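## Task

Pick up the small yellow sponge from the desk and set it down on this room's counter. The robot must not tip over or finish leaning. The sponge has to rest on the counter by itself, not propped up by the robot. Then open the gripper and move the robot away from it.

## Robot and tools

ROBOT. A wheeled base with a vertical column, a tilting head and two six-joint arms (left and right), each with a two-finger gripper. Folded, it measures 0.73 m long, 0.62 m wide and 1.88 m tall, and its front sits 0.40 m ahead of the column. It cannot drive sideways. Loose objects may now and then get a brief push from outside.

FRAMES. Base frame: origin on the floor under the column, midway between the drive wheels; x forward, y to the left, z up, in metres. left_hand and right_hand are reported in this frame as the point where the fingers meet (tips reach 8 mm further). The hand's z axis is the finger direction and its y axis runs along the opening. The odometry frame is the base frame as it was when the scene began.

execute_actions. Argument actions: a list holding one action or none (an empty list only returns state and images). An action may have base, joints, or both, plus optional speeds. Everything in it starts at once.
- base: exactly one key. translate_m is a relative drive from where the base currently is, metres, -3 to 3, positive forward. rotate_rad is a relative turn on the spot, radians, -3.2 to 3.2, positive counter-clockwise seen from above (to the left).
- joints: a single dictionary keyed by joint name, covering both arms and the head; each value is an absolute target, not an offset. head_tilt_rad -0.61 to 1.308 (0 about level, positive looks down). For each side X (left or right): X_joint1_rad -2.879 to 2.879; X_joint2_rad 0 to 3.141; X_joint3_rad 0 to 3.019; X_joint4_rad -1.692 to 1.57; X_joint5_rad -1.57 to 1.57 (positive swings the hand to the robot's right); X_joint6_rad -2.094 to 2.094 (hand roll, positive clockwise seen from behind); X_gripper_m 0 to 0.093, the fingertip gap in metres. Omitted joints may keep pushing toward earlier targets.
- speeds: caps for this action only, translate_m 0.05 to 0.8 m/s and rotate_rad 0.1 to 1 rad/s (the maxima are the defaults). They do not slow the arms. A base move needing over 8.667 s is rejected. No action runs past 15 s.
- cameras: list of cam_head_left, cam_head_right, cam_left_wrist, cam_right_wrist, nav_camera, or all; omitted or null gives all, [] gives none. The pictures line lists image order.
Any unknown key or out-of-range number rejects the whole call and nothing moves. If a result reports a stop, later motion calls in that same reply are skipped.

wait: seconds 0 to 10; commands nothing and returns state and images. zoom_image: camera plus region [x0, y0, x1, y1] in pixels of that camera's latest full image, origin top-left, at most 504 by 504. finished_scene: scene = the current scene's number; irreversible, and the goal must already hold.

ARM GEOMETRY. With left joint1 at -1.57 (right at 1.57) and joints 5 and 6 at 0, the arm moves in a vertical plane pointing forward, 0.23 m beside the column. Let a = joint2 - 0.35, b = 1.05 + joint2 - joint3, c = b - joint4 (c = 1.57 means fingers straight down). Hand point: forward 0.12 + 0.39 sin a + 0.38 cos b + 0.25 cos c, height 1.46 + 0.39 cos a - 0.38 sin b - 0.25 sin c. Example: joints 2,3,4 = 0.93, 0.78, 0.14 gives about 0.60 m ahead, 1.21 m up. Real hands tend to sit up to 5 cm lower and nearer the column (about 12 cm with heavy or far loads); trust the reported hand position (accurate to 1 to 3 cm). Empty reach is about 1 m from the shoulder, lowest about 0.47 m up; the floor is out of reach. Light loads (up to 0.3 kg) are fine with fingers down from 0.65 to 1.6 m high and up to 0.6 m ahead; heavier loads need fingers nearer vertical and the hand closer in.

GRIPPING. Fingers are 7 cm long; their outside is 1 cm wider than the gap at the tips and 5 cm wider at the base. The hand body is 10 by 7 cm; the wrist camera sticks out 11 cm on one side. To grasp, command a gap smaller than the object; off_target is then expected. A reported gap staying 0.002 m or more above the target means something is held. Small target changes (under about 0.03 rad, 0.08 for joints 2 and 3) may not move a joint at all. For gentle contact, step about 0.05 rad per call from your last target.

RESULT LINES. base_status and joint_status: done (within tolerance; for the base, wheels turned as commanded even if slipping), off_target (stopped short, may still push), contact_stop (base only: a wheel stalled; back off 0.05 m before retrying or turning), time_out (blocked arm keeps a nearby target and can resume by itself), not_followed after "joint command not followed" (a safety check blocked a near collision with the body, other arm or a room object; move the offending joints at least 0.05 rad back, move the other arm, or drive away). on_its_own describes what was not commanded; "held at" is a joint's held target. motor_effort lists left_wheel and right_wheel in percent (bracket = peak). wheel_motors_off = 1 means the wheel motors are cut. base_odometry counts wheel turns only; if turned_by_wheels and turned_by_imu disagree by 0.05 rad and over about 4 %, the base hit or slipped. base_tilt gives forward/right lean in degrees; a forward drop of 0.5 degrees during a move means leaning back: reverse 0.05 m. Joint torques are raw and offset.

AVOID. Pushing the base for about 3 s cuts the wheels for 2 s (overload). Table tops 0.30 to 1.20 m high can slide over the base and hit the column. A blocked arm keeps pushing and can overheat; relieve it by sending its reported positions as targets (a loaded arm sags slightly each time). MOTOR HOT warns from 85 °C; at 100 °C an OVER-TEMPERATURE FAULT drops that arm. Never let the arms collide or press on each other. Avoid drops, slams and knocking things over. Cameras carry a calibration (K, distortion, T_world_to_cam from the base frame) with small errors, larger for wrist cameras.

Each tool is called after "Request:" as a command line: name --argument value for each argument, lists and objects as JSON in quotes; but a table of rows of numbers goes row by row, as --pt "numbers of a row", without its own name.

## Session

Request:
execute_actions --actions '[{"joints":{"head_tilt_rad":0.5}}]'

Scene clock: 0.77 s.
Joint torques (N m, as the arm reports them, + toward a larger angle): left_arm=[-1.42 -7.98 -0.35 -1.56 -0.01  0.05] | right_arm=[ 0.34 -6.21 -1.85 -1.25  0.11  0.02]
base_odometry: x=+0.000 y=+0.000 heading=+0.000 (m, m, rad; odometry frame)
turned_by_wheels: +0.000 (rad since the last result)
turned_by_imu: +0.000 (rad since the last result)
base_tilt: forward=-0.8 right=-0.6 (deg)
base_status: not commanded
joint_positions: head_tilt_rad=+0.518 left_joint1_rad=-1.575 left_joint2_rad=+0.879 left_joint3_rad=+0.404 left_joint4_rad=-0.944 left_joint5_rad=-0.034 left_joint6_rad=-0.041 left_gripper_m=+0.095 right_joint1_rad=+1.543 right_joint2_rad=+0.918 right_joint3_rad=+0.381 right_joint4_rad=-0.973 right_joint5_rad=+0.017 right_joint6_rad=-0.064 right_gripper_m=+0.094
joint_status: all done
wheel_motors_off: 0
motor_effort: left_wheel=+4(5) right_wheel=+4(5) (%)
left_hand: x=+0.1464 y=+0.2295 z=+1.2526 quat_wxyz=(+0.432, +0.009, -0.901, -0.023) (m; base frame)
right_hand: x=+0.1219 y=-0.2336 z=+1.2625 quat_wxyz=(+0.474, +0.020, -0.880, +0.000) (m; base frame)
pictures: cam_head_left, cam_head_right, cam_left_wrist, cam_right_wrist, nav_camera
camera_calibration (this result's frames):
cam_head_left: T_world_to_cam=[[-0.0868337, -0.996151, 0.0119225, 0.0466014], [-0.549953, 0.0379532, -0.834333, 1.31719], [0.830669, -0.079005, -0.551132, 0.728549], [0, 0, 0, 1]] pos_world=[0.123256, 0.0539895, 1.49995]
cam_head_right: T_world_to_cam=[[-0.0703857, -0.997482, 0.00872383, -0.0517963], [-0.53427, 0.0303117, -0.84477, 1.32608], [0.842378, -0.0641206, -0.535058, 0.699905], [0, 0, 0, 1]] pos_world=[0.115256, -0.0469833, 1.49518]
cam_left_wrist: T_world_to_cam=[[-0.00523301, -0.998127, -0.0609539, 0.308097], [-0.051677, -0.0606034, 0.996823, -1.22342], [-0.99865, 0.00836631, -0.0512631, 0.331932], [0, 0, 0, 1]] pos_world=[0.269873, 0.2306, 1.25532]
cam_right_wrist: T_world_to_cam=[[0.0269445, -0.999417, -0.0209692, -0.211368], [0.0633445, -0.0192276, 0.997806, -1.26949], [-0.997628, -0.0282137, 0.0627895, 0.158158], [0, 0, 0, 1]] pos_world=[0.243893, -0.231192, 1.25235]
Images, in order (width x height): cam_head_left 504x504, cam_head_right 504x504, cam_left_wrist 504x504, cam_right_wrist 504x504, nav_camera 504x504.

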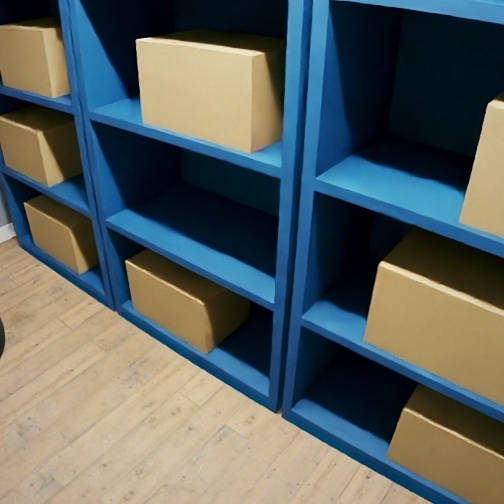

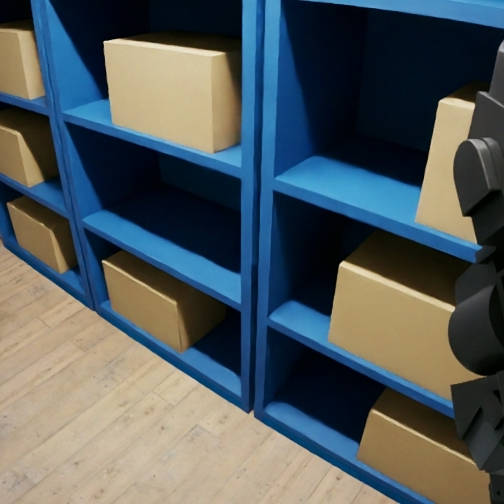

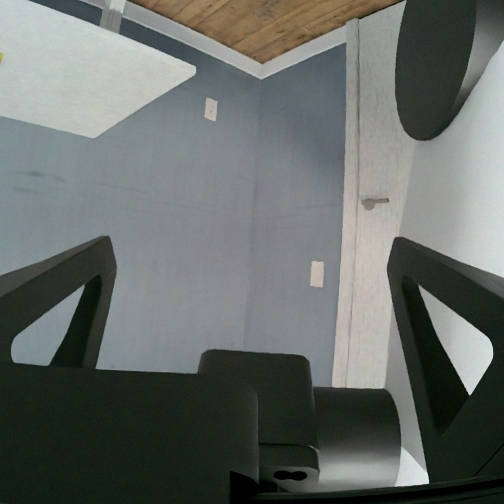

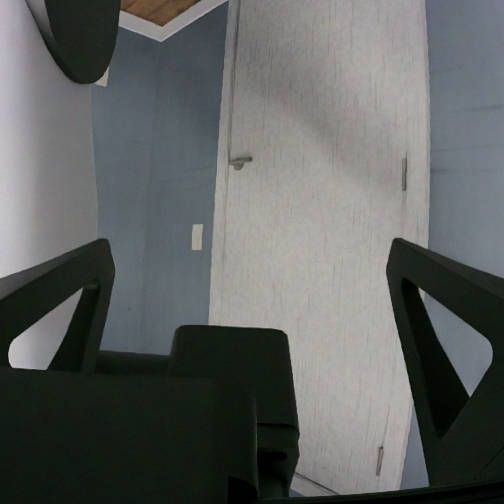

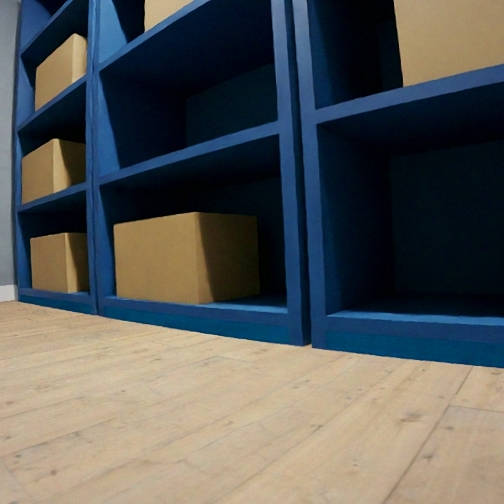

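Mirrored: the gap is on the door side.

Request:
execute_actions --actions '[{"base":{"rotate_rad":2.3},"joints":{"head_tilt_rad":0.6}}]' --cameras '["cam_head_left","nav_camera"]'

Scene clock: 5.40 s.
Joint torques (N m, as the arm reports them, + toward a larger angle): left_arm=[-1.39 -7.68 -0.41 -1.59 -0.02  0.08] | right_arm=[ 0.36 -6.23 -1.79 -1.3   0.12  0.01]
base_odometry: x=+0.000 y=+0.000 heading=+2.297 (m, m, rad; odometry frame)
turned_by_wheels: +2.297 (rad since the last result)
turned_by_imu: +2.270 (rad since the last result)
base_tilt: forward=-0.8 right=-0.7 (deg)
base_status: done
joint_positions: head_tilt_rad=+0.603 left_joint1_rad=-1.575 left_joint2_rad=+0.879 left_joint3_rad=+0.404 left_joint4_rad=-0.944 left_joint5_rad=-0.034 left_joint6_rad=-0.041 left_gripper_m=+0.095 right_joint1_rad=+1.543 right_joint2_rad=+0.918 right_joint3_rad=+0.381 right_joint4_rad=-0.973 right_joint5_rad=+0.017 right_joint6_rad=-0.064 right_gripper_m=+0.094
joint_status: all done
wheel_motors_off: 0
motor_effort: left_wheel=-10(56) right_wheel=+12(91) (%)
left_hand: x=+0.1464 y=+0.2295 z=+1.2526 quat_wxyz=(+0.432, +0.009, -0.901, -0.023) (m; base frame)
right_hand: x=+0.1219 y=-0.2336 z=+1.2625 quat_wxyz=(+0.474, +0.020, -0.880, +0.000) (m; base frame)
pictures: cam_head_left, nav_camera
camera_calibration (this result's frames):
cam_head_left: T_world_to_cam=[[-0.0855068, -0.996151, 0.0192571, 0.0352398], [-0.618853, 0.0379532, -0.78459, 1.24403], [0.780839, -0.079005, -0.619716, 0.836659], [0, 0, 0, 1]] pos_world=[0.119588, 0.0539895, 1.49387]
Images, in order (width x height): cam_head_left 504x504, nav_camera 504x504.

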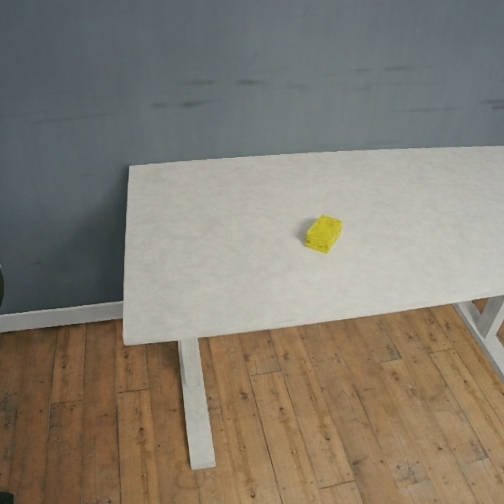

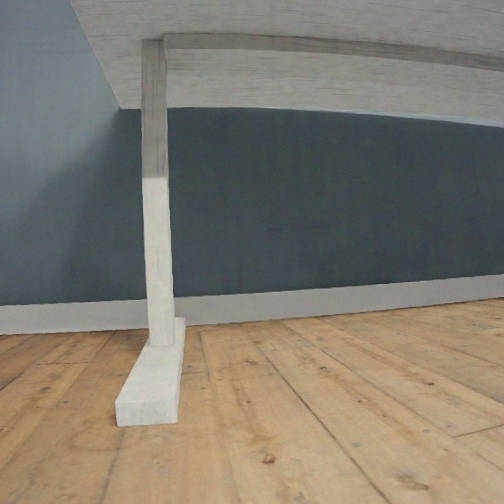

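Request:
execute_actions --actions '[{"base":{"rotate_rad":-0.42},"joints":{"left_joint2_rad":1.68,"left_joint3_rad":1.58,"left_joint4_rad":-0.42,"left_joint6_rad":0.1,"head_tilt_rad":0.9}}]' --cameras '[]'

Request:
execute_actions --actions '[{"base":{"translate_m":0.45},"speeds":{"translate_m":0.4},"joints":{"left_joint2_rad":2.0,"left_joint3_rad":1.99,"left_joint4_rad":-0.5}}]' --cameras '["cam_head_left","cam_left_wrist"]'

Scene clock: 8.80 s.
Joint torques (N m, as the arm reports them, + toward a larger angle): left_arm=[ -1.29 -21.7    4.78   0.22  -0.01   0.19] | right_arm=[ 0.39 -5.97 -1.84 -1.32  0.11  0.02]
base_odometry: x=+0.000 y=+0.000 heading=+1.878 (m, m, rad; odometry frame)
turned_by_wheels: -0.419 (rad since the last result)
turned_by_imu: -0.416 (rad since the last result)
base_tilt: forward=-0.7 right=-0.7 (deg)
base_status: done
joint_positions: head_tilt_rad=+0.901 left_joint1_rad=-1.575 left_joint2_rad=+1.676 left_joint3_rad=+1.580 left_joint4_rad=-0.428 left_joint5_rad=-0.034 left_joint6_rad=+0.087 left_gripper_m=+0.095 right_joint1_rad=+1.543 right_joint2_rad=+0.918 right_joint3_rad=+0.381 right_joint4_rad=-0.973 right_joint5_rad=+0.017 right_joint6_rad=-0.064 right_gripper_m=+0.094
joint_status: all done
wheel_motors_off: 0
motor_effort: left_wheel=+5(32) right_wheel=-7(34) (%)
left_hand: x=+0.6556 y=+0.2272 z=+0.9547 quat_wxyz=(+0.001, -0.045, -0.999, -0.015) (m; base frame)
right_hand: x=+0.1219 y=-0.2336 z=+1.2625 quat_wxyz=(+0.474, +0.020, -0.880, +0.000) (m; base frame)
pictures: none
No camera images: the call's "cameras" was empty. Leave "cameras" out to get every camera's image.

Scene clock: 11.30 s.
Joint torques (N m, as the arm reports them, + toward a larger angle): left_arm=[ -1.36 -23.41   7.    -0.48  -0.01   0.18] | right_arm=[ 0.37 -6.16 -1.91 -1.32  0.11  0.02]
base_odometry: x=-0.137 y=+0.429 heading=+1.881 (m, m, rad; odometry frame)
turned_by_wheels: +0.003 (rad since the last result)
turned_by_imu: +0.002 (rad since the last result)
base_tilt: forward=-0.7 right=-0.6 (deg)
base_status: done
joint_positions: head_tilt_rad=+0.902 left_joint1_rad=-1.575 left_joint2_rad=+2.002 left_joint3_rad=+1.971 left_joint4_rad=-0.489 left_joint5_rad=-0.034 left_joint6_rad=+0.087 left_gripper_m=+0.095 right_joint1_rad=+1.543 right_joint2_rad=+0.918 right_joint3_rad=+0.381 right_joint4_rad=-0.973 right_joint5_rad=+0.017 right_joint6_rad=-0.064 right_gripper_m=+0.094
joint_status: all done
wheel_motors_off: 0
motor_effort: left_wheel=+3(100) right_wheel=-3(77) (%)
left_hand: x=+0.6881 y=+0.2267 z=+0.8409 quat_wxyz=(-0.001, -0.045, -0.999, -0.015) (m; base frame)
right_hand: x=+0.1219 y=-0.2336 z=+1.2625 quat_wxyz=(+0.474, +0.020, -0.880, +0.000) (m; base frame)
pictures: cam_head_left, cam_left_wrist
camera_calibration (this result's frames):
cam_head_left: T_world_to_cam=[[-0.0760751, -0.996151, 0.0435295, -0.00261131], [-0.822056, 0.0379532, -0.56814, 0.920858], [0.564302, -0.079005, -0.82178, 1.15866], [0, 0, 0, 1]] pos_world=[0.102962, 0.0539895, 1.47546]
cam_left_wrist: T_world_to_cam=[[-0.0814913, -0.995905, -0.0391504, 0.316658], [-0.810043, 0.0432948, 0.584769, 0.0596171], [-0.58068, 0.0793672, -0.810254, 1.1864], [0, 0, 0, 1]] pos_world=[0.763015, 0.218619, 0.93882]
Images, in order (width x height): cam_head_left 504x504, cam_left_wrist 504x504.

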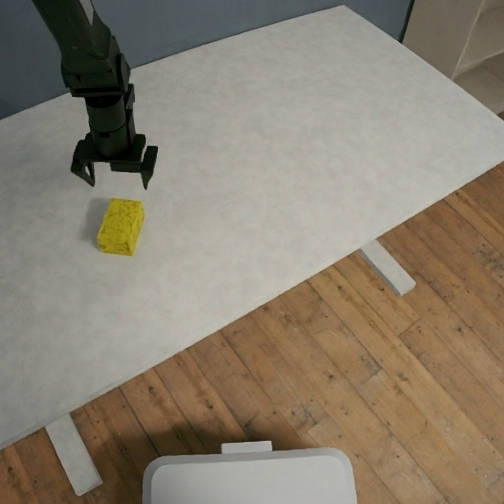

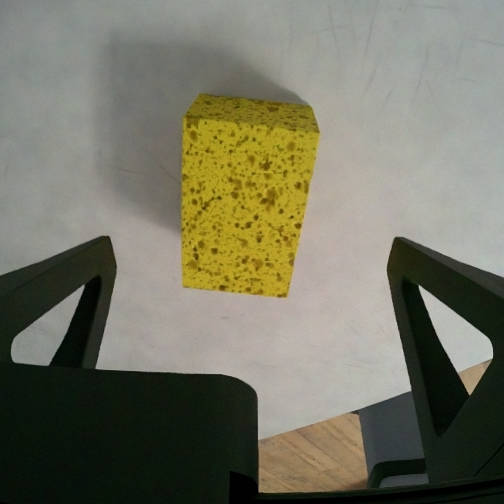

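Request:
execute_actions --actions '[{"base":{"translate_m":-0.05},"joints":{"left_joint2_rad":2.3,"left_joint3_rad":2.4,"left_joint4_rad":-0.6,"left_joint6_rad":0.17}}]' --cameras '["cam_head_left","cam_left_wrist"]'

Scene clock: 13.10 s.
Joint torques (N m, as the arm reports them, + toward a larger angle): left_arm=[ -1.72 -23.41   8.35  -0.53  -0.13   0.18] | right_arm=[ 0.34 -6.36 -1.46 -1.32  0.12  0.02]
base_odometry: x=-0.121 y=+0.381 heading=+1.880 (m, m, rad; odometry frame)
turned_by_wheels: -0.001 (rad since the last result)
turned_by_imu: -0.002 (rad since the last result)
base_tilt: forward=-0.8 right=-0.7 (deg)
base_status: done
joint_positions: head_tilt_rad=+0.902 left_joint1_rad=-1.571 left_joint2_rad=+2.299 left_joint3_rad=+2.375 left_joint4_rad=-0.590 left_joint5_rad=-0.031 left_joint6_rad=+0.156 left_gripper_m=+0.095 right_joint1_rad=+1.543 right_joint2_rad=+0.918 right_joint3_rad=+0.378 right_joint4_rad=-0.973 right_joint5_rad=+0.017 right_joint6_rad=-0.064 right_gripper_m=+0.094
joint_status: all done
wheel_motors_off: 0
motor_effort: left_wheel=-2(31) right_wheel=+1(51) (%)
left_hand: x=+0.6988 y=+0.2299 z=+0.7516 quat_wxyz=(-0.004, -0.078, -0.997, -0.016) (m; base frame)
right_hand: x=+0.1203 y=-0.2335 z=+1.2632 quat_wxyz=(+0.475, +0.020, -0.880, -0.001) (m; base frame)
pictures: cam_head_left, cam_left_wrist
camera_calibration (this result's frames):
cam_head_left: T_world_to_cam=[[-0.0760557, -0.996151, 0.0435635, -0.00266464], [-0.82231, 0.0379532, -0.567773, 0.920305], [0.563934, -0.079005, -0.822032, 1.15907], [0, 0, 0, 1]] pos_world=[0.102933, 0.0539895, 1.47543]
cam_left_wrist: T_world_to_cam=[[-0.147136, -0.98828, -0.0406736, 0.362525], [-0.808398, 0.0964568, 0.580679, 0.109982], [-0.56995, 0.118319, -0.813116, 1.10567], [0, 0, 0, 1]] pos_world=[0.772428, 0.216845, 0.849921]
Images, in order (width x height): cam_head_left 504x504, cam_left_wrist 504x504.

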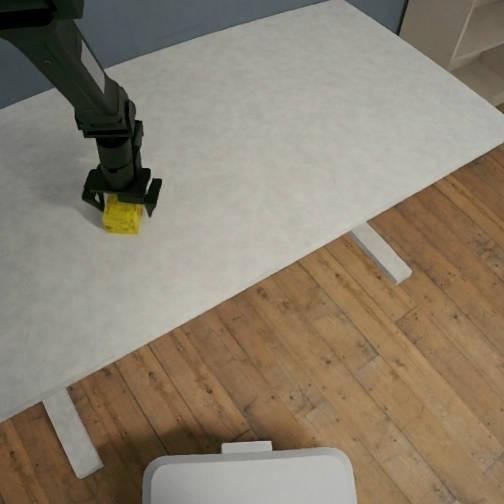

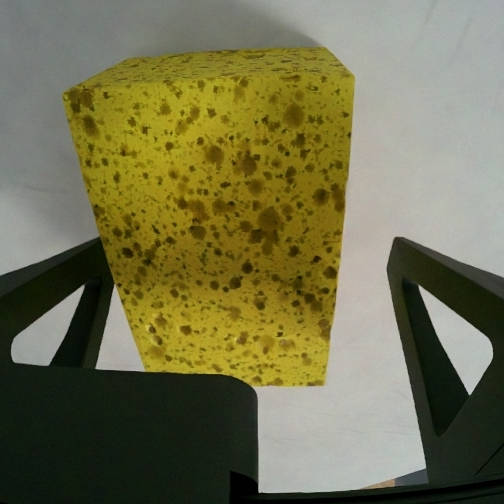

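Request:
execute_actions --actions '[{"joints":{"left_gripper_m":0.03}}]' --cameras '["cam_left_wrist"]'

Request:
execute_actions --actions '[{"base":{"translate_m":-0.3},"joints":{"left_joint2_rad":0.75,"left_joint3_rad":0.45,"left_joint4_rad":-0.22,"head_tilt_rad":0.6}}]' --cameras '[]'

Request:
execute_actions --actions '[{"base":{"rotate_rad":2.3}}]' --cameras '["cam_head_left","nav_camera"]'

Scene clock: 14.63 s.
Joint torques (N m, as the arm reports them, + toward a larger angle): left_arm=[ -1.64 -23.22   8.39  -0.46  -0.11   0.17] | right_arm=[ 0.42 -6.08 -1.45 -1.3   0.11  0.02]
base_odometry: x=-0.121 y=+0.381 heading=+1.880 (m, m, rad; odometry frame)
turned_by_wheels: +0.000 (rad since the last result)
turned_by_imu: -0.001 (rad since the last result)
base_tilt: forward=-0.8 right=-0.7 (deg)
base_status: not commanded
joint_positions: head_tilt_rad=+0.902 left_joint1_rad=-1.571 left_joint2_rad=+2.299 left_joint3_rad=+2.375 left_joint4_rad=-0.590 left_joint5_rad=-0.031 left_joint6_rad=+0.156 left_gripper_m=+0.059 right_joint1_rad=+1.543 right_joint2_rad=+0.918 right_joint3_rad=+0.378 right_joint4_rad=-0.973 right_joint5_rad=+0.017 right_joint6_rad=-0.064 right_gripper_m=+0.094
joint_status: left_gripper_m off_target (ended at +0.059, target +0.030)
wheel_motors_off: 0
motor_effort: left_wheel=-2(2) right_wheel=+2(1) (%)
left_hand: x=+0.6988 y=+0.2300 z=+0.7516 quat_wxyz=(-0.004, -0.078, -0.997, -0.016) (m; base frame)
right_hand: x=+0.1203 y=-0.2335 z=+1.2632 quat_wxyz=(+0.475, +0.020, -0.880, -0.001) (m; base frame)
pictures: cam_left_wrist
camera_calibration (this result's frames):
cam_left_wrist: T_world_to_cam=[[-0.14751, -0.988208, -0.0410525, 0.363119], [-0.808355, 0.0965384, 0.580726, 0.10989], [-0.569915, 0.118848, -0.813063, 1.10548], [0, 0, 0, 1]] pos_world=[0.772425, 0.216845, 0.849917]
Images, in order (width x height): cam_left_wrist 504x504.

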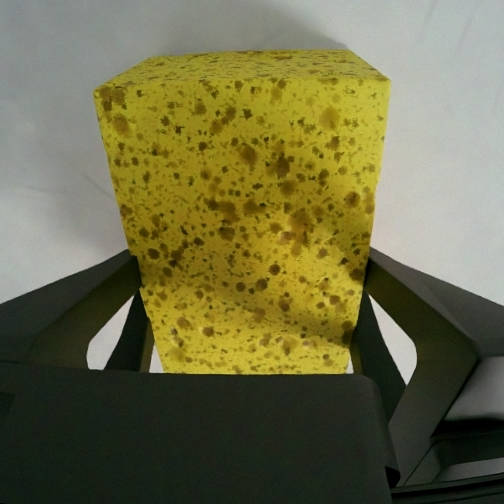

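Scene clock: 16.70 s.
Joint torques (N m, as the arm reports them, + toward a larger angle): left_arm=[ -1.51 -10.21   3.12   0.07  -0.08   0.19] | right_arm=[ 0.34 -6.13 -1.39 -1.28  0.11  0.02]
base_odometry: x=-0.030 y=+0.096 heading=+1.884 (m, m, rad; odometry frame)
turned_by_wheels: +0.004 (rad since the last result)
turned_by_imu: +0.003 (rad since the last result)
base_tilt: forward=-0.8 right=-0.6 (deg)
base_status: done
joint_positions: head_tilt_rad=+0.617 left_joint1_rad=-1.571 left_joint2_rad=+0.761 left_joint3_rad=+0.446 left_joint4_rad=-0.225 left_joint5_rad=-0.032 left_joint6_rad=+0.157 left_gripper_m=+0.059 right_joint1_rad=+1.543 right_joint2_rad=+0.917 right_joint3_rad=+0.377 right_joint4_rad=-0.973 right_joint5_rad=+0.017 right_joint6_rad=-0.064 right_gripper_m=+0.094
joint_status: all done
wheel_motors_off: 0
motor_effort: left_wheel=+3(82) right_wheel=-1(54) (%)
left_hand: x=+0.3538 y=+0.2299 z=+1.1888 quat_wxyz=(+0.010, -0.079, -0.997, -0.015) (m; base frame)
right_hand: x=+0.1202 y=-0.2335 z=+1.2633 quat_wxyz=(+0.475, +0.020, -0.880, -0.001) (m; base frame)
pictures: none
No camera images: the call's "cameras" was empty. Leave "cameras" out to get every camera's image.

Scene clock: 20.77 s.
Joint torques (N m, as the arm reports them, + toward a larger angle): left_arm=[ -1.63 -10.4    3.11   0.    -0.1    0.18] | right_arm=[ 0.34 -6.03 -1.46 -1.3   0.11  0.02]
base_odometry: x=-0.030 y=+0.096 heading=-2.102 (m, m, rad; odometry frame)
turned_by_wheels: +2.297 (rad since the last result)
turned_by_imu: +2.271 (rad since the last result)
base_tilt: forward=-0.8 right=-0.6 (deg)
base_status: done
joint_positions: head_tilt_rad=+0.617 left_joint1_rad=-1.571 left_joint2_rad=+0.761 left_joint3_rad=+0.446 left_joint4_rad=-0.225 left_joint5_rad=-0.032 left_joint6_rad=+0.157 left_gripper_m=+0.059 right_joint1_rad=+1.543 right_joint2_rad=+0.917 right_joint3_rad=+0.377 right_joint4_rad=-0.973 right_joint5_rad=+0.017 right_joint6_rad=-0.064 right_gripper_m=+0.094
joint_status: not commanded
wheel_motors_off: 0
motor_effort: left_wheel=-11(56) right_wheel=+11(92) (%)
left_hand: x=+0.3539 y=+0.2299 z=+1.1889 quat_wxyz=(+0.010, -0.079, -0.997, -0.015) (m; base frame)
right_hand: x=+0.1202 y=-0.2335 z=+1.2633 quat_wxyz=(+0.475, +0.020, -0.880, -0.001) (m; base frame)
pictures: cam_head_left, nav_camera
camera_calibration (this result's frames):
cam_head_left: T_world_to_cam=[[-0.0852355, -0.996151, 0.0204243, 0.0334287], [-0.629521, 0.0379532, -0.776056, 1.23142], [0.772294, -0.079005, -0.630333, 0.853437], [0, 0, 0, 1]] pos_world=[0.118951, 0.0539895, 1.49292]
Images, in order (width x height): cam_head_left 504x504, nav_camera 504x504.

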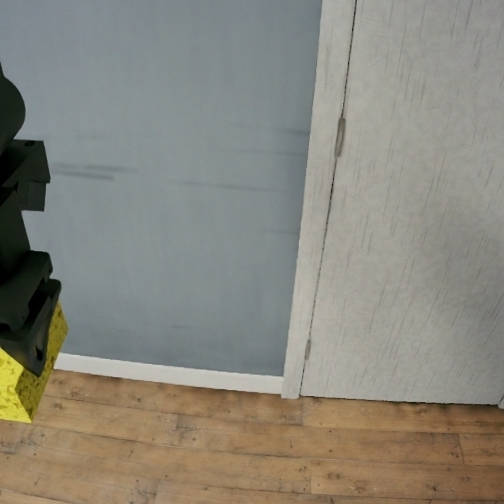

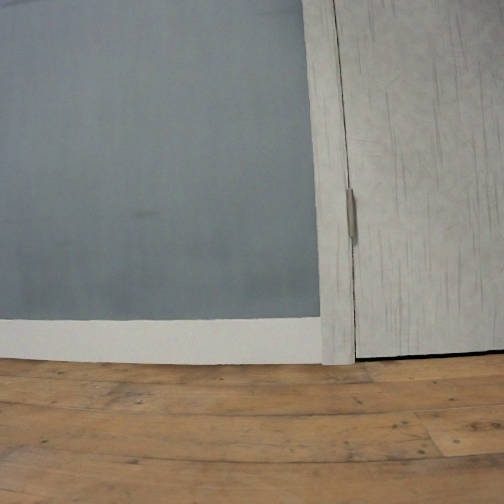

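Request:
execute_actions --actions '[{"base":{"translate_m":0.6}}]' --cameras '[]'

Request:
execute_actions --actions '[{"base":{"rotate_rad":1.45},"joints":{"head_tilt_rad":0.8}}]' --cameras '["cam_head_left","nav_camera"]'

Scene clock: 24.00 s.
Joint torques (N m, as the arm reports them, + toward a larger angle): left_arm=[ -1.56 -10.1    2.99   0.11  -0.08   0.19] | right_arm=[ 0.39 -6.24 -1.87 -1.32  0.11  0.02]
base_odometry: x=-0.334 y=-0.422 heading=-2.102 (m, m, rad; odometry frame)
turned_by_wheels: +0.000 (rad since the last result)
turned_by_imu: -0.001 (rad since the last result)
base_tilt: forward=-0.7 right=-0.6 (deg)
base_status: done
joint_positions: head_tilt_rad=+0.616 left_joint1_rad=-1.571 left_joint2_rad=+0.755 left_joint3_rad=+0.450 left_joint4_rad=-0.225 left_joint5_rad=-0.032 left_joint6_rad=+0.157 left_gripper_m=+0.059 right_joint1_rad=+1.543 right_joint2_rad=+0.918 right_joint3_rad=+0.382 right_joint4_rad=-0.973 right_joint5_rad=+0.017 right_joint6_rad=-0.064 right_gripper_m=+0.094
joint_status: not commanded
wheel_motors_off: 0
motor_effort: left_wheel=-1(90) right_wheel=+1(86) (%)
left_hand: x=+0.3578 y=+0.2299 z=+1.1905 quat_wxyz=(+0.005, -0.078, -0.997, -0.016) (m; base frame)
right_hand: x=+0.1225 y=-0.2336 z=+1.2623 quat_wxyz=(+0.473, +0.020, -0.881, +0.000) (m; base frame)
pictures: none
No camera images: the call's "cameras" was empty. Leave "cameras" out to get every camera's image.

Scene clock: 27.30 s.
Joint torques (N m, as the arm reports them, + toward a larger angle): left_arm=[ -1.64 -10.11   2.85   0.12  -0.07   0.19] | right_arm=[ 0.31 -6.16 -1.83 -1.3   0.11  0.02]
base_odometry: x=-0.334 y=-0.422 heading=-0.655 (m, m, rad; odometry frame)
turned_by_wheels: +1.447 (rad since the last result)
turned_by_imu: +1.426 (rad since the last result)
base_tilt: forward=-0.7 right=-0.6 (deg)
base_status: done
joint_positions: head_tilt_rad=+0.802 left_joint1_rad=-1.571 left_joint2_rad=+0.755 left_joint3_rad=+0.450 left_joint4_rad=-0.225 left_joint5_rad=-0.032 left_joint6_rad=+0.157 left_gripper_m=+0.059 right_joint1_rad=+1.543 right_joint2_rad=+0.918 right_joint3_rad=+0.382 right_joint4_rad=-0.973 right_joint5_rad=+0.017 right_joint6_rad=-0.064 right_gripper_m=+0.094
joint_status: all done
wheel_motors_off: 0
motor_effort: left_wheel=-11(90) right_wheel=+11(73) (%)
left_hand: x=+0.3578 y=+0.2299 z=+1.1905 quat_wxyz=(+0.005, -0.079, -0.997, -0.016) (m; base frame)
right_hand: x=+0.1225 y=-0.2336 z=+1.2623 quat_wxyz=(+0.473, +0.020, -0.881, +0.000) (m; base frame)
pictures: cam_head_left, nav_camera
camera_calibration (this result's frames):
cam_head_left: T_world_to_cam=[[-0.0800367, -0.996151, 0.0357264, 0.00960351], [-0.761304, 0.0379532, -0.647283, 1.0397], [0.643436, -0.079005, -0.761412, 1.06174], [0, 0, 0, 1]] pos_world=[0.109134, 0.0539895, 1.48106]
Images, in order (width x height): cam_head_left 504x504, nav_camera 504x504.

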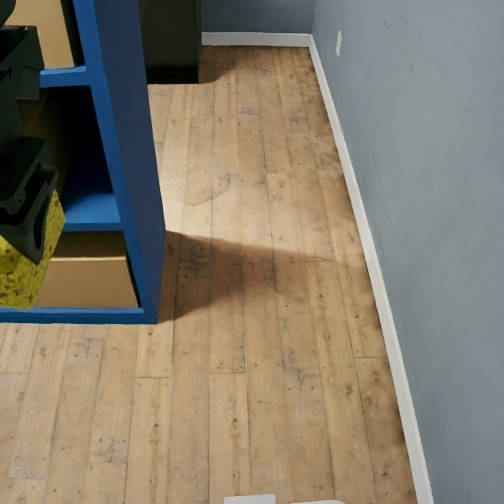

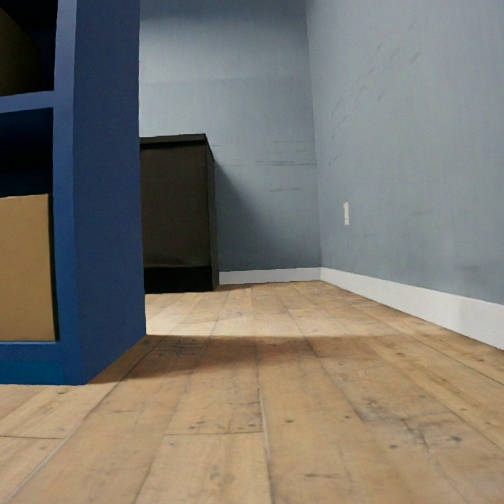

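Request:
execute_actions --actions '[{"base":{"rotate_rad":-0.125}}]' --cameras '[]'

Request:
execute_actions --actions '[{"base":{"translate_m":1.3},"speeds":{"translate_m":0.5}}]' --cameras '[]'

Request:
execute_actions --actions '[{"base":{"rotate_rad":0.2},"joints":{"head_tilt_rad":0.65}}]' --cameras '["cam_head_left","nav_camera"]'

Scene clock: 30.27 s.
Joint torques (N m, as the arm reports them, + toward a larger angle): left_arm=[ -1.81 -10.06   2.86   0.07  -0.08   0.17] | right_arm=[ 0.36 -6.13 -1.82 -1.31  0.11  0.01]
base_odometry: x=-0.334 y=-0.422 heading=-0.777 (m, m, rad; odometry frame)
turned_by_wheels: -0.123 (rad since the last result)
turned_by_imu: -0.123 (rad since the last result)
base_tilt: forward=-0.8 right=-0.6 (deg)
base_status: done
joint_positions: head_tilt_rad=+0.802 left_joint1_rad=-1.571 left_joint2_rad=+0.755 left_joint3_rad=+0.450 left_joint4_rad=-0.225 left_joint5_rad=-0.032 left_joint6_rad=+0.157 left_gripper_m=+0.059 right_joint1_rad=+1.543 right_joint2_rad=+0.918 right_joint3_rad=+0.382 right_joint4_rad=-0.973 right_joint5_rad=+0.017 right_joint6_rad=-0.064 right_gripper_m=+0.094
joint_status: not commanded
wheel_motors_off: 0
motor_effort: left_wheel=+12(26) right_wheel=-12(30) (%)
left_hand: x=+0.3578 y=+0.2299 z=+1.1905 quat_wxyz=(+0.005, -0.079, -0.997, -0.016) (m; base frame)
right_hand: x=+0.1225 y=-0.2336 z=+1.2623 quat_wxyz=(+0.473, +0.020, -0.881, +0.000) (m; base frame)
pictures: none
No camera images: the call's "cameras" was empty. Leave "cameras" out to get every camera's image.

Scene clock: 34.30 s.
Joint torques (N m, as the arm reports them, + toward a larger angle): left_arm=[-1.66 -9.86  2.99  0.08 -0.09  0.18] | right_arm=[ 0.32 -5.97 -1.82 -1.27  0.11  0.02]
base_odometry: x=+0.594 y=-1.333 heading=-0.775 (m, m, rad; odometry frame)
turned_by_wheels: +0.003 (rad since the last result)
turned_by_imu: +0.001 (rad since the last result)
base_tilt: forward=-0.8 right=-0.7 (deg)
base_status: done
joint_positions: head_tilt_rad=+0.802 left_joint1_rad=-1.571 left_joint2_rad=+0.754 left_joint3_rad=+0.448 left_joint4_rad=-0.225 left_joint5_rad=-0.032 left_joint6_rad=+0.157 left_gripper_m=+0.059 right_joint1_rad=+1.543 right_joint2_rad=+0.918 right_joint3_rad=+0.381 right_joint4_rad=-0.973 right_joint5_rad=+0.017 right_joint6_rad=-0.064 right_gripper_m=+0.094
joint_status: not commanded
wheel_motors_off: 0
motor_effort: left_wheel=+2(100) right_wheel=-2(64) (%)
left_hand: x=+0.3574 y=+0.2299 z=+1.1907 quat_wxyz=(+0.005, -0.079, -0.997, -0.016) (m; base frame)
right_hand: x=+0.1223 y=-0.2336 z=+1.2624 quat_wxyz=(+0.473, +0.020, -0.881, +0.000) (m; base frame)
pictures: none
No camera images: the call's "cameras" was empty. Leave "cameras" out to get every camera's image.

Scene clock: 35.70 s.
Joint torques (N m, as the arm reports them, + toward a larger angle): left_arm=[-1.35 -9.94  2.99  0.16 -0.1   0.16] | right_arm=[ 0.34 -6.11 -1.92 -1.26  0.12  0.02]
base_odometry: x=+0.594 y=-1.334 heading=-0.578 (m, m, rad; odometry frame)
turned_by_wheels: +0.197 (rad since the last result)
turned_by_imu: +0.193 (rad since the last result)
base_tilt: forward=-0.8 right=-0.6 (deg)
base_status: done
joint_positions: head_tilt_rad=+0.667 left_joint1_rad=-1.571 left_joint2_rad=+0.754 left_joint3_rad=+0.448 left_joint4_rad=-0.225 left_joint5_rad=-0.032 left_joint6_rad=+0.157 left_gripper_m=+0.059 right_joint1_rad=+1.543 right_joint2_rad=+0.918 right_joint3_rad=+0.381 right_joint4_rad=-0.973 right_joint5_rad=+0.017 right_joint6_rad=-0.064 right_gripper_m=+0.094
joint_status: all done
wheel_motors_off: 0
motor_effort: left_wheel=-2(88) right_wheel=+0(56) (%)
left_hand: x=+0.3574 y=+0.2299 z=+1.1907 quat_wxyz=(+0.005, -0.079, -0.997, -0.016) (m; base frame)
right_hand: x=+0.1223 y=-0.2336 z=+1.2624 quat_wxyz=(+0.473, +0.020, -0.881, +0.000) (m; base frame)
pictures: cam_head_left, nav_camera
camera_calibration (this result's frames):
cam_head_left: T_world_to_cam=[[-0.0841061, -0.996151, 0.0246658, 0.0268404], [-0.667583, 0.0379532, -0.743567, 1.18329], [0.739769, -0.079005, -0.668206, 0.913387], [0, 0, 0, 1]] pos_world=[0.116507, 0.0539895, 1.48953]
Images, in order (width x height): cam_head_left 504x504, nav_camera 504x504.

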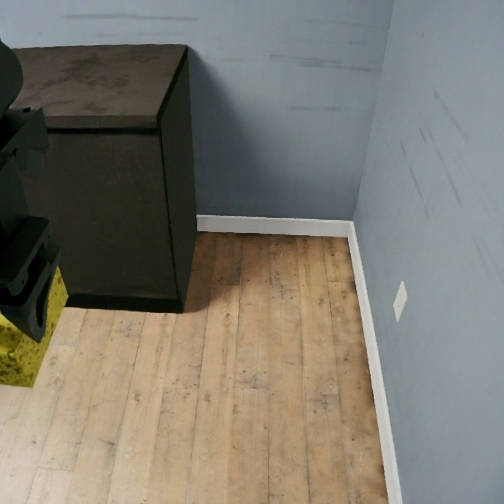

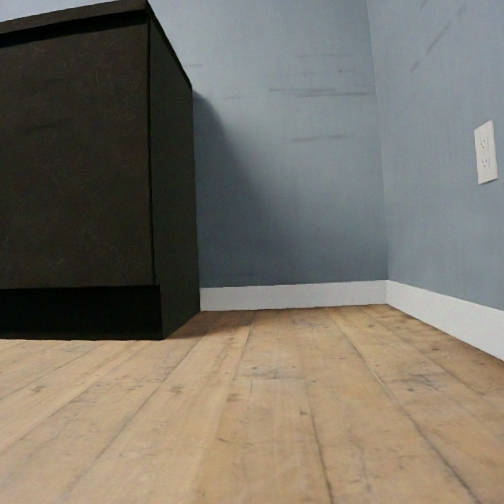

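Request:
execute_actions --actions '[{"base":{"translate_m":0.45}}]' --cameras '[]'

Request:
execute_actions --actions '[{"base":{"rotate_rad":0.25},"joints":{"left_joint2_rad":1.67,"left_joint3_rad":1.88,"left_joint4_rad":-0.73}}]' --cameras '[]'

Request:
execute_actions --actions '[{"base":{"translate_m":0.48},"speeds":{"translate_m":0.35}}]' --cameras '[]'

Request:
execute_actions --actions '[{"joints":{"left_joint2_rad":1.82,"left_joint3_rad":2.0,"left_joint4_rad":-0.68}}]' --cameras '["cam_head_left","cam_left_wrist"]'

Scene clock: 39.87 s.
Joint torques (N m, as the arm reports them, + toward a larger angle): left_arm=[-1.43 -9.86  2.8   0.05 -0.09  0.19] | right_arm=[ 0.35 -6.2  -2.   -1.31  0.12  0.02]
base_odometry: x=+0.971 y=-1.579 heading=-0.577 (m, m, rad; odometry frame)
turned_by_wheels: +0.000 (rad since the last result)
turned_by_imu: -0.001 (rad since the last result)
base_tilt: forward=-0.7 right=-0.6 (deg)
base_status: done
joint_positions: head_tilt_rad=+0.666 left_joint1_rad=-1.571 left_joint2_rad=+0.753 left_joint3_rad=+0.451 left_joint4_rad=-0.225 left_joint5_rad=-0.032 left_joint6_rad=+0.157 left_gripper_m=+0.059 right_joint1_rad=+1.543 right_joint2_rad=+0.918 right_joint3_rad=+0.383 right_joint4_rad=-0.973 right_joint5_rad=+0.017 right_joint6_rad=-0.064 right_gripper_m=+0.094
joint_status: not commanded
wheel_motors_off: 0
motor_effort: left_wheel=+0(88) right_wheel=+0(60) (%)
left_hand: x=+0.3591 y=+0.2299 z=+1.1911 quat_wxyz=(+0.003, -0.079, -0.997, -0.016) (m; base frame)
right_hand: x=+0.1231 y=-0.2336 z=+1.2621 quat_wxyz=(+0.473, +0.020, -0.881, +0.000) (m; base frame)
pictures: none
No camera images: the call's "cameras" was empty. Leave "cameras" out to get every camera's image.

Scene clock: 41.67 s.
Joint torques (N m, as the arm reports them, + toward a larger angle): left_arm=[ -1.32 -24.86   8.56  -0.62  -0.06   0.17] | right_arm=[ 0.37 -5.84 -1.93 -1.29  0.11  0.01]
base_odometry: x=+0.972 y=-1.579 heading=-0.330 (m, m, rad; odometry frame)
turned_by_wheels: +0.247 (rad since the last result)
turned_by_imu: +0.240 (rad since the last result)
base_tilt: forward=-0.7 right=-0.7 (deg)
base_status: done
joint_positions: head_tilt_rad=+0.666 left_joint1_rad=-1.571 left_joint2_rad=+1.661 left_joint3_rad=+1.864 left_joint4_rad=-0.715 left_joint5_rad=-0.032 left_joint6_rad=+0.157 left_gripper_m=+0.059 right_joint1_rad=+1.543 right_joint2_rad=+0.918 right_joint3_rad=+0.383 right_joint4_rad=-0.973 right_joint5_rad=+0.017 right_joint6_rad=-0.064 right_gripper_m=+0.094
joint_status: all done
wheel_motors_off: 0
motor_effort: left_wheel=-3(88) right_wheel=+3(75) (%)
left_hand: x=+0.7526 y=+0.2296 z=+1.0221 quat_wxyz=(-0.004, -0.079, -0.997, -0.016) (m; base frame)
right_hand: x=+0.1231 y=-0.2336 z=+1.2621 quat_wxyz=(+0.473, +0.020, -0.881, +0.000) (m; base frame)
pictures: none
No camera images: the call's "cameras" was empty. Leave "cameras" out to get every camera's image.

Scene clock: 44.33 s.
Joint torques (N m, as the arm reports them, + toward a larger angle): left_arm=[ -1.59 -24.49   8.57  -0.63  -0.09   0.18] | right_arm=[ 0.37 -6.2  -1.83 -1.29  0.11  0.01]
base_odometry: x=+1.426 y=-1.735 heading=-0.329 (m, m, rad; odometry frame)
turned_by_wheels: +0.001 (rad since the last result)
turned_by_imu: +0.001 (rad since the last result)
base_tilt: forward=-0.8 right=-0.6 (deg)
base_status: done
joint_positions: head_tilt_rad=+0.666 left_joint1_rad=-1.571 left_joint2_rad=+1.662 left_joint3_rad=+1.864 left_joint4_rad=-0.717 left_joint5_rad=-0.032 left_joint6_rad=+0.157 left_gripper_m=+0.059 right_joint1_rad=+1.543 right_joint2_rad=+0.918 right_joint3_rad=+0.381 right_joint4_rad=-0.973 right_joint5_rad=+0.017 right_joint6_rad=-0.064 right_gripper_m=+0.094
joint_status: not commanded
wheel_motors_off: 0
motor_effort: left_wheel=+2(90) right_wheel=-2(67) (%)
left_hand: x=+0.7518 y=+0.2296 z=+1.0219 quat_wxyz=(-0.003, -0.079, -0.997, -0.016) (m; base frame)
right_hand: x=+0.1219 y=-0.2336 z=+1.2625 quat_wxyz=(+0.474, +0.020, -0.881, +0.000) (m; base frame)
pictures: none
No camera images: the call's "cameras" was empty. Leave "cameras" out to get every camera's image.

Scene clock: 45.30 s.
Joint torques (N m, as the arm reports them, + toward a larger angle): left_arm=[ -1.43 -26.04   8.15   0.15  -0.09   0.2 ] | right_arm=[ 0.33 -6.12 -1.79 -1.31  0.11  0.02]
base_odometry: x=+1.426 y=-1.735 heading=-0.329 (m, m, rad; odometry frame)
turned_by_wheels: +0.000 (rad since the last result)
turned_by_imu: +0.000 (rad since the last result)
base_tilt: forward=-0.7 right=-0.6 (deg)
base_status: not commanded
joint_positions: head_tilt_rad=+0.666 left_joint1_rad=-1.571 left_joint2_rad=+1.831 left_joint3_rad=+1.982 left_joint4_rad=-0.688 left_joint5_rad=-0.032 left_joint6_rad=+0.157 left_gripper_m=+0.059 right_joint1_rad=+1.543 right_joint2_rad=+0.918 right_joint3_rad=+0.381 right_joint4_rad=-0.973 right_joint5_rad=+0.017 right_joint6_rad=-0.064 right_gripper_m=+0.094
joint_status: all done
wheel_motors_off: 0
motor_effort: left_wheel=+3(3) right_wheel=-3(3) (%)
left_hand: x=+0.7423 y=+0.2295 z=+0.9450 quat_wxyz=(+0.008, -0.079, -0.997, -0.015) (m; base frame)
right_hand: x=+0.1219 y=-0.2336 z=+1.2625 quat_wxyz=(+0.474, +0.020, -0.881, +0.000) (m; base frame)
pictures: cam_head_left, cam_left_wrist
camera_calibration (this result's frames):
cam_head_left: T_world_to_cam=[[-0.084131, -0.996151, 0.024581, 0.0269722], [-0.666833, 0.0379532, -0.74424, 1.18429], [0.740443, -0.079005, -0.66746, 0.912205], [0, 0, 0, 1]] pos_world=[0.116558, 0.0539895, 1.48959]
cam_left_wrist: T_world_to_cam=[[-0.14958, -0.988033, -0.0376384, 0.375284], [-0.794269, 0.0973999, 0.599709, 0.00425613], [-0.588866, 0.119599, -0.799333, 1.28847], [0, 0, 0, 1]] pos_world=[0.818254, 0.216277, 1.04149]
Images, in order (width x height): cam_head_left 504x504, cam_left_wrist 504x504.

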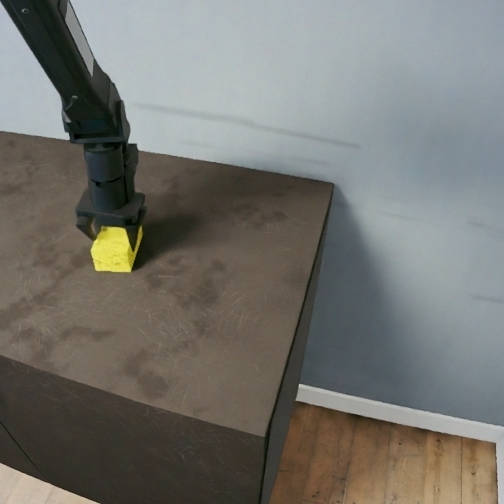

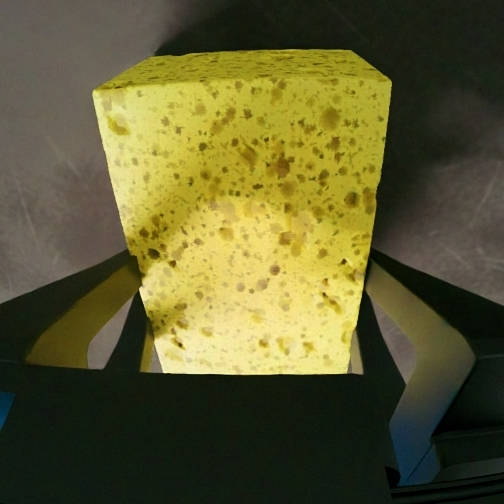

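Request:
execute_actions --actions '[{"joints":{"left_gripper_m":0.093}}]' --cameras '[]'

Request:
execute_actions --actions '[{"joints":{"left_joint2_rad":1.5,"left_joint3_rad":1.8}}]' --cameras '[]'

Request:
execute_actions --actions '[{"base":{"translate_m":-0.35}}]' --cameras '["cam_head_left"]'

Request:
finished_scene --scene 2

Scene clock: 46.93 s.
Joint torques (N m, as the arm reports them, + toward a larger angle): left_arm=[ -1.56 -25.91   8.2    0.21  -0.08   0.19] | right_arm=[ 0.39 -6.22 -1.75 -1.29  0.11  0.02]
base_odometry: x=+1.426 y=-1.735 heading=-0.329 (m, m, rad; odometry frame)
turned_by_wheels: +0.000 (rad since the last result)
turned_by_imu: -0.001 (rad since the last result)
base_tilt: forward=-0.8 right=-0.6 (deg)
base_status: not commanded
joint_positions: head_tilt_rad=+0.666 left_joint1_rad=-1.571 left_joint2_rad=+1.831 left_joint3_rad=+1.982 left_joint4_rad=-0.688 left_joint5_rad=-0.032 left_joint6_rad=+0.157 left_gripper_m=+0.093 right_joint1_rad=+1.543 right_joint2_rad=+0.918 right_joint3_rad=+0.381 right_joint4_rad=-0.973 right_joint5_rad=+0.017 right_joint6_rad=-0.064 right_gripper_m=+0.094
joint_status: all done
wheel_motors_off: 0
motor_effort: left_wheel=+3(3) right_wheel=-3(3) (%)
left_hand: x=+0.7423 y=+0.2295 z=+0.9450 quat_wxyz=(+0.008, -0.079, -0.997, -0.015) (m; base frame)
right_hand: x=+0.1219 y=-0.2336 z=+1.2625 quat_wxyz=(+0.474, +0.020, -0.881, +0.000) (m; base frame)
pictures: none
No camera images: the call's "cameras" was empty. Leave "cameras" out to get every camera's image.

Scene clock: 48.37 s.
Joint torques (N m, as the arm reports them, + toward a larger angle): left_arm=[ -1.79 -24.46   8.78   0.36  -0.08   0.17] | right_arm=[ 0.32 -6.13 -1.84 -1.32  0.12  0.02]
base_odometry: x=+1.426 y=-1.735 heading=-0.329 (m, m, rad; odometry frame)
turned_by_wheels: +0.000 (rad since the last result)
turned_by_imu: +0.000 (rad since the last result)
base_tilt: forward=-0.8 right=-0.6 (deg)
base_status: not commanded
joint_positions: head_tilt_rad=+0.666 left_joint1_rad=-1.571 left_joint2_rad=+1.496 left_joint3_rad=+1.792 left_joint4_rad=-0.688 left_joint5_rad=-0.032 left_joint6_rad=+0.157 left_gripper_m=+0.093 right_joint1_rad=+1.543 right_joint2_rad=+0.918 right_joint3_rad=+0.381 right_joint4_rad=-0.973 right_joint5_rad=+0.017 right_joint6_rad=-0.064 right_gripper_m=+0.094
joint_status: all done
wheel_motors_off: 0
motor_effort: left_wheel=+3(3) right_wheel=-2(3) (%)
left_hand: x=+0.7861 y=+0.2296 z=+1.1088 quat_wxyz=(-0.064, -0.077, -0.995, -0.021) (m; base frame)
right_hand: x=+0.1219 y=-0.2336 z=+1.2625 quat_wxyz=(+0.474, +0.020, -0.881, +0.000) (m; base frame)
pictures: none
No camera images: the call's "cameras" was empty. Leave "cameras" out to get every camera's image.

Scene clock: 50.67 s.
Joint torques (N m, as the arm reports them, + toward a larger angle): left_arm=[ -1.53 -24.99   8.91   0.41  -0.09   0.16] | right_arm=[ 0.36 -6.04 -1.59 -1.31  0.11  0.02]
base_odometry: x=+1.095 y=-1.622 heading=-0.327 (m, m, rad; odometry frame)
turned_by_wheels: +0.002 (rad since the last result)
turned_by_imu: +0.001 (rad since the last result)
base_tilt: forward=-0.7 right=-0.6 (deg)
base_status: done
joint_positions: head_tilt_rad=+0.666 left_joint1_rad=-1.573 left_joint2_rad=+1.497 left_joint3_rad=+1.790 left_joint4_rad=-0.688 left_joint5_rad=-0.032 left_joint6_rad=+0.157 left_gripper_m=+0.093 right_joint1_rad=+1.543 right_joint2_rad=+0.917 right_joint3_rad=+0.378 right_joint4_rad=-0.973 right_joint5_rad=+0.017 right_joint6_rad=-0.064 right_gripper_m=+0.094
joint_status: not commanded
wheel_motors_off: 0
motor_effort: left_wheel=+0(92) right_wheel=-3(72) (%)
left_hand: x=+0.7852 y=+0.2289 z=+1.1081 quat_wxyz=(-0.063, -0.078, -0.995, -0.020) (m; base frame)
right_hand: x=+0.1209 y=-0.2335 z=+1.2630 quat_wxyz=(+0.474, +0.020, -0.880, +0.000) (m; base frame)
pictures: cam_head_left
camera_calibration (this result's frames):
cam_head_left: T_world_to_cam=[[-0.084131, -0.996151, 0.0245808, 0.0269725], [-0.666831, 0.0379532, -0.744242, 1.18429], [0.740444, -0.079005, -0.667458, 0.912202], [0, 0, 0, 1]] pos_world=[0.116558, 0.0539895, 1.48959]
Images, in order (width x height): cam_head_left 504x504.

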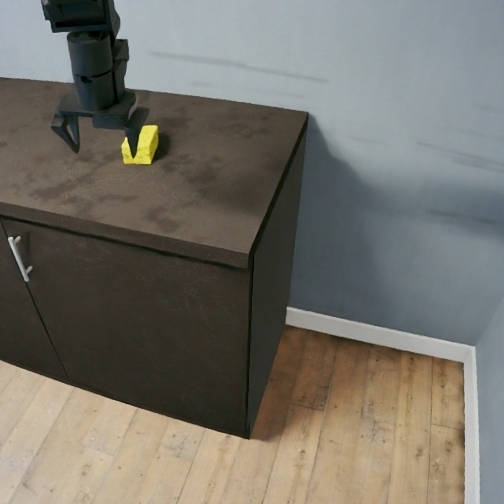

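The scene is finished: the task was done.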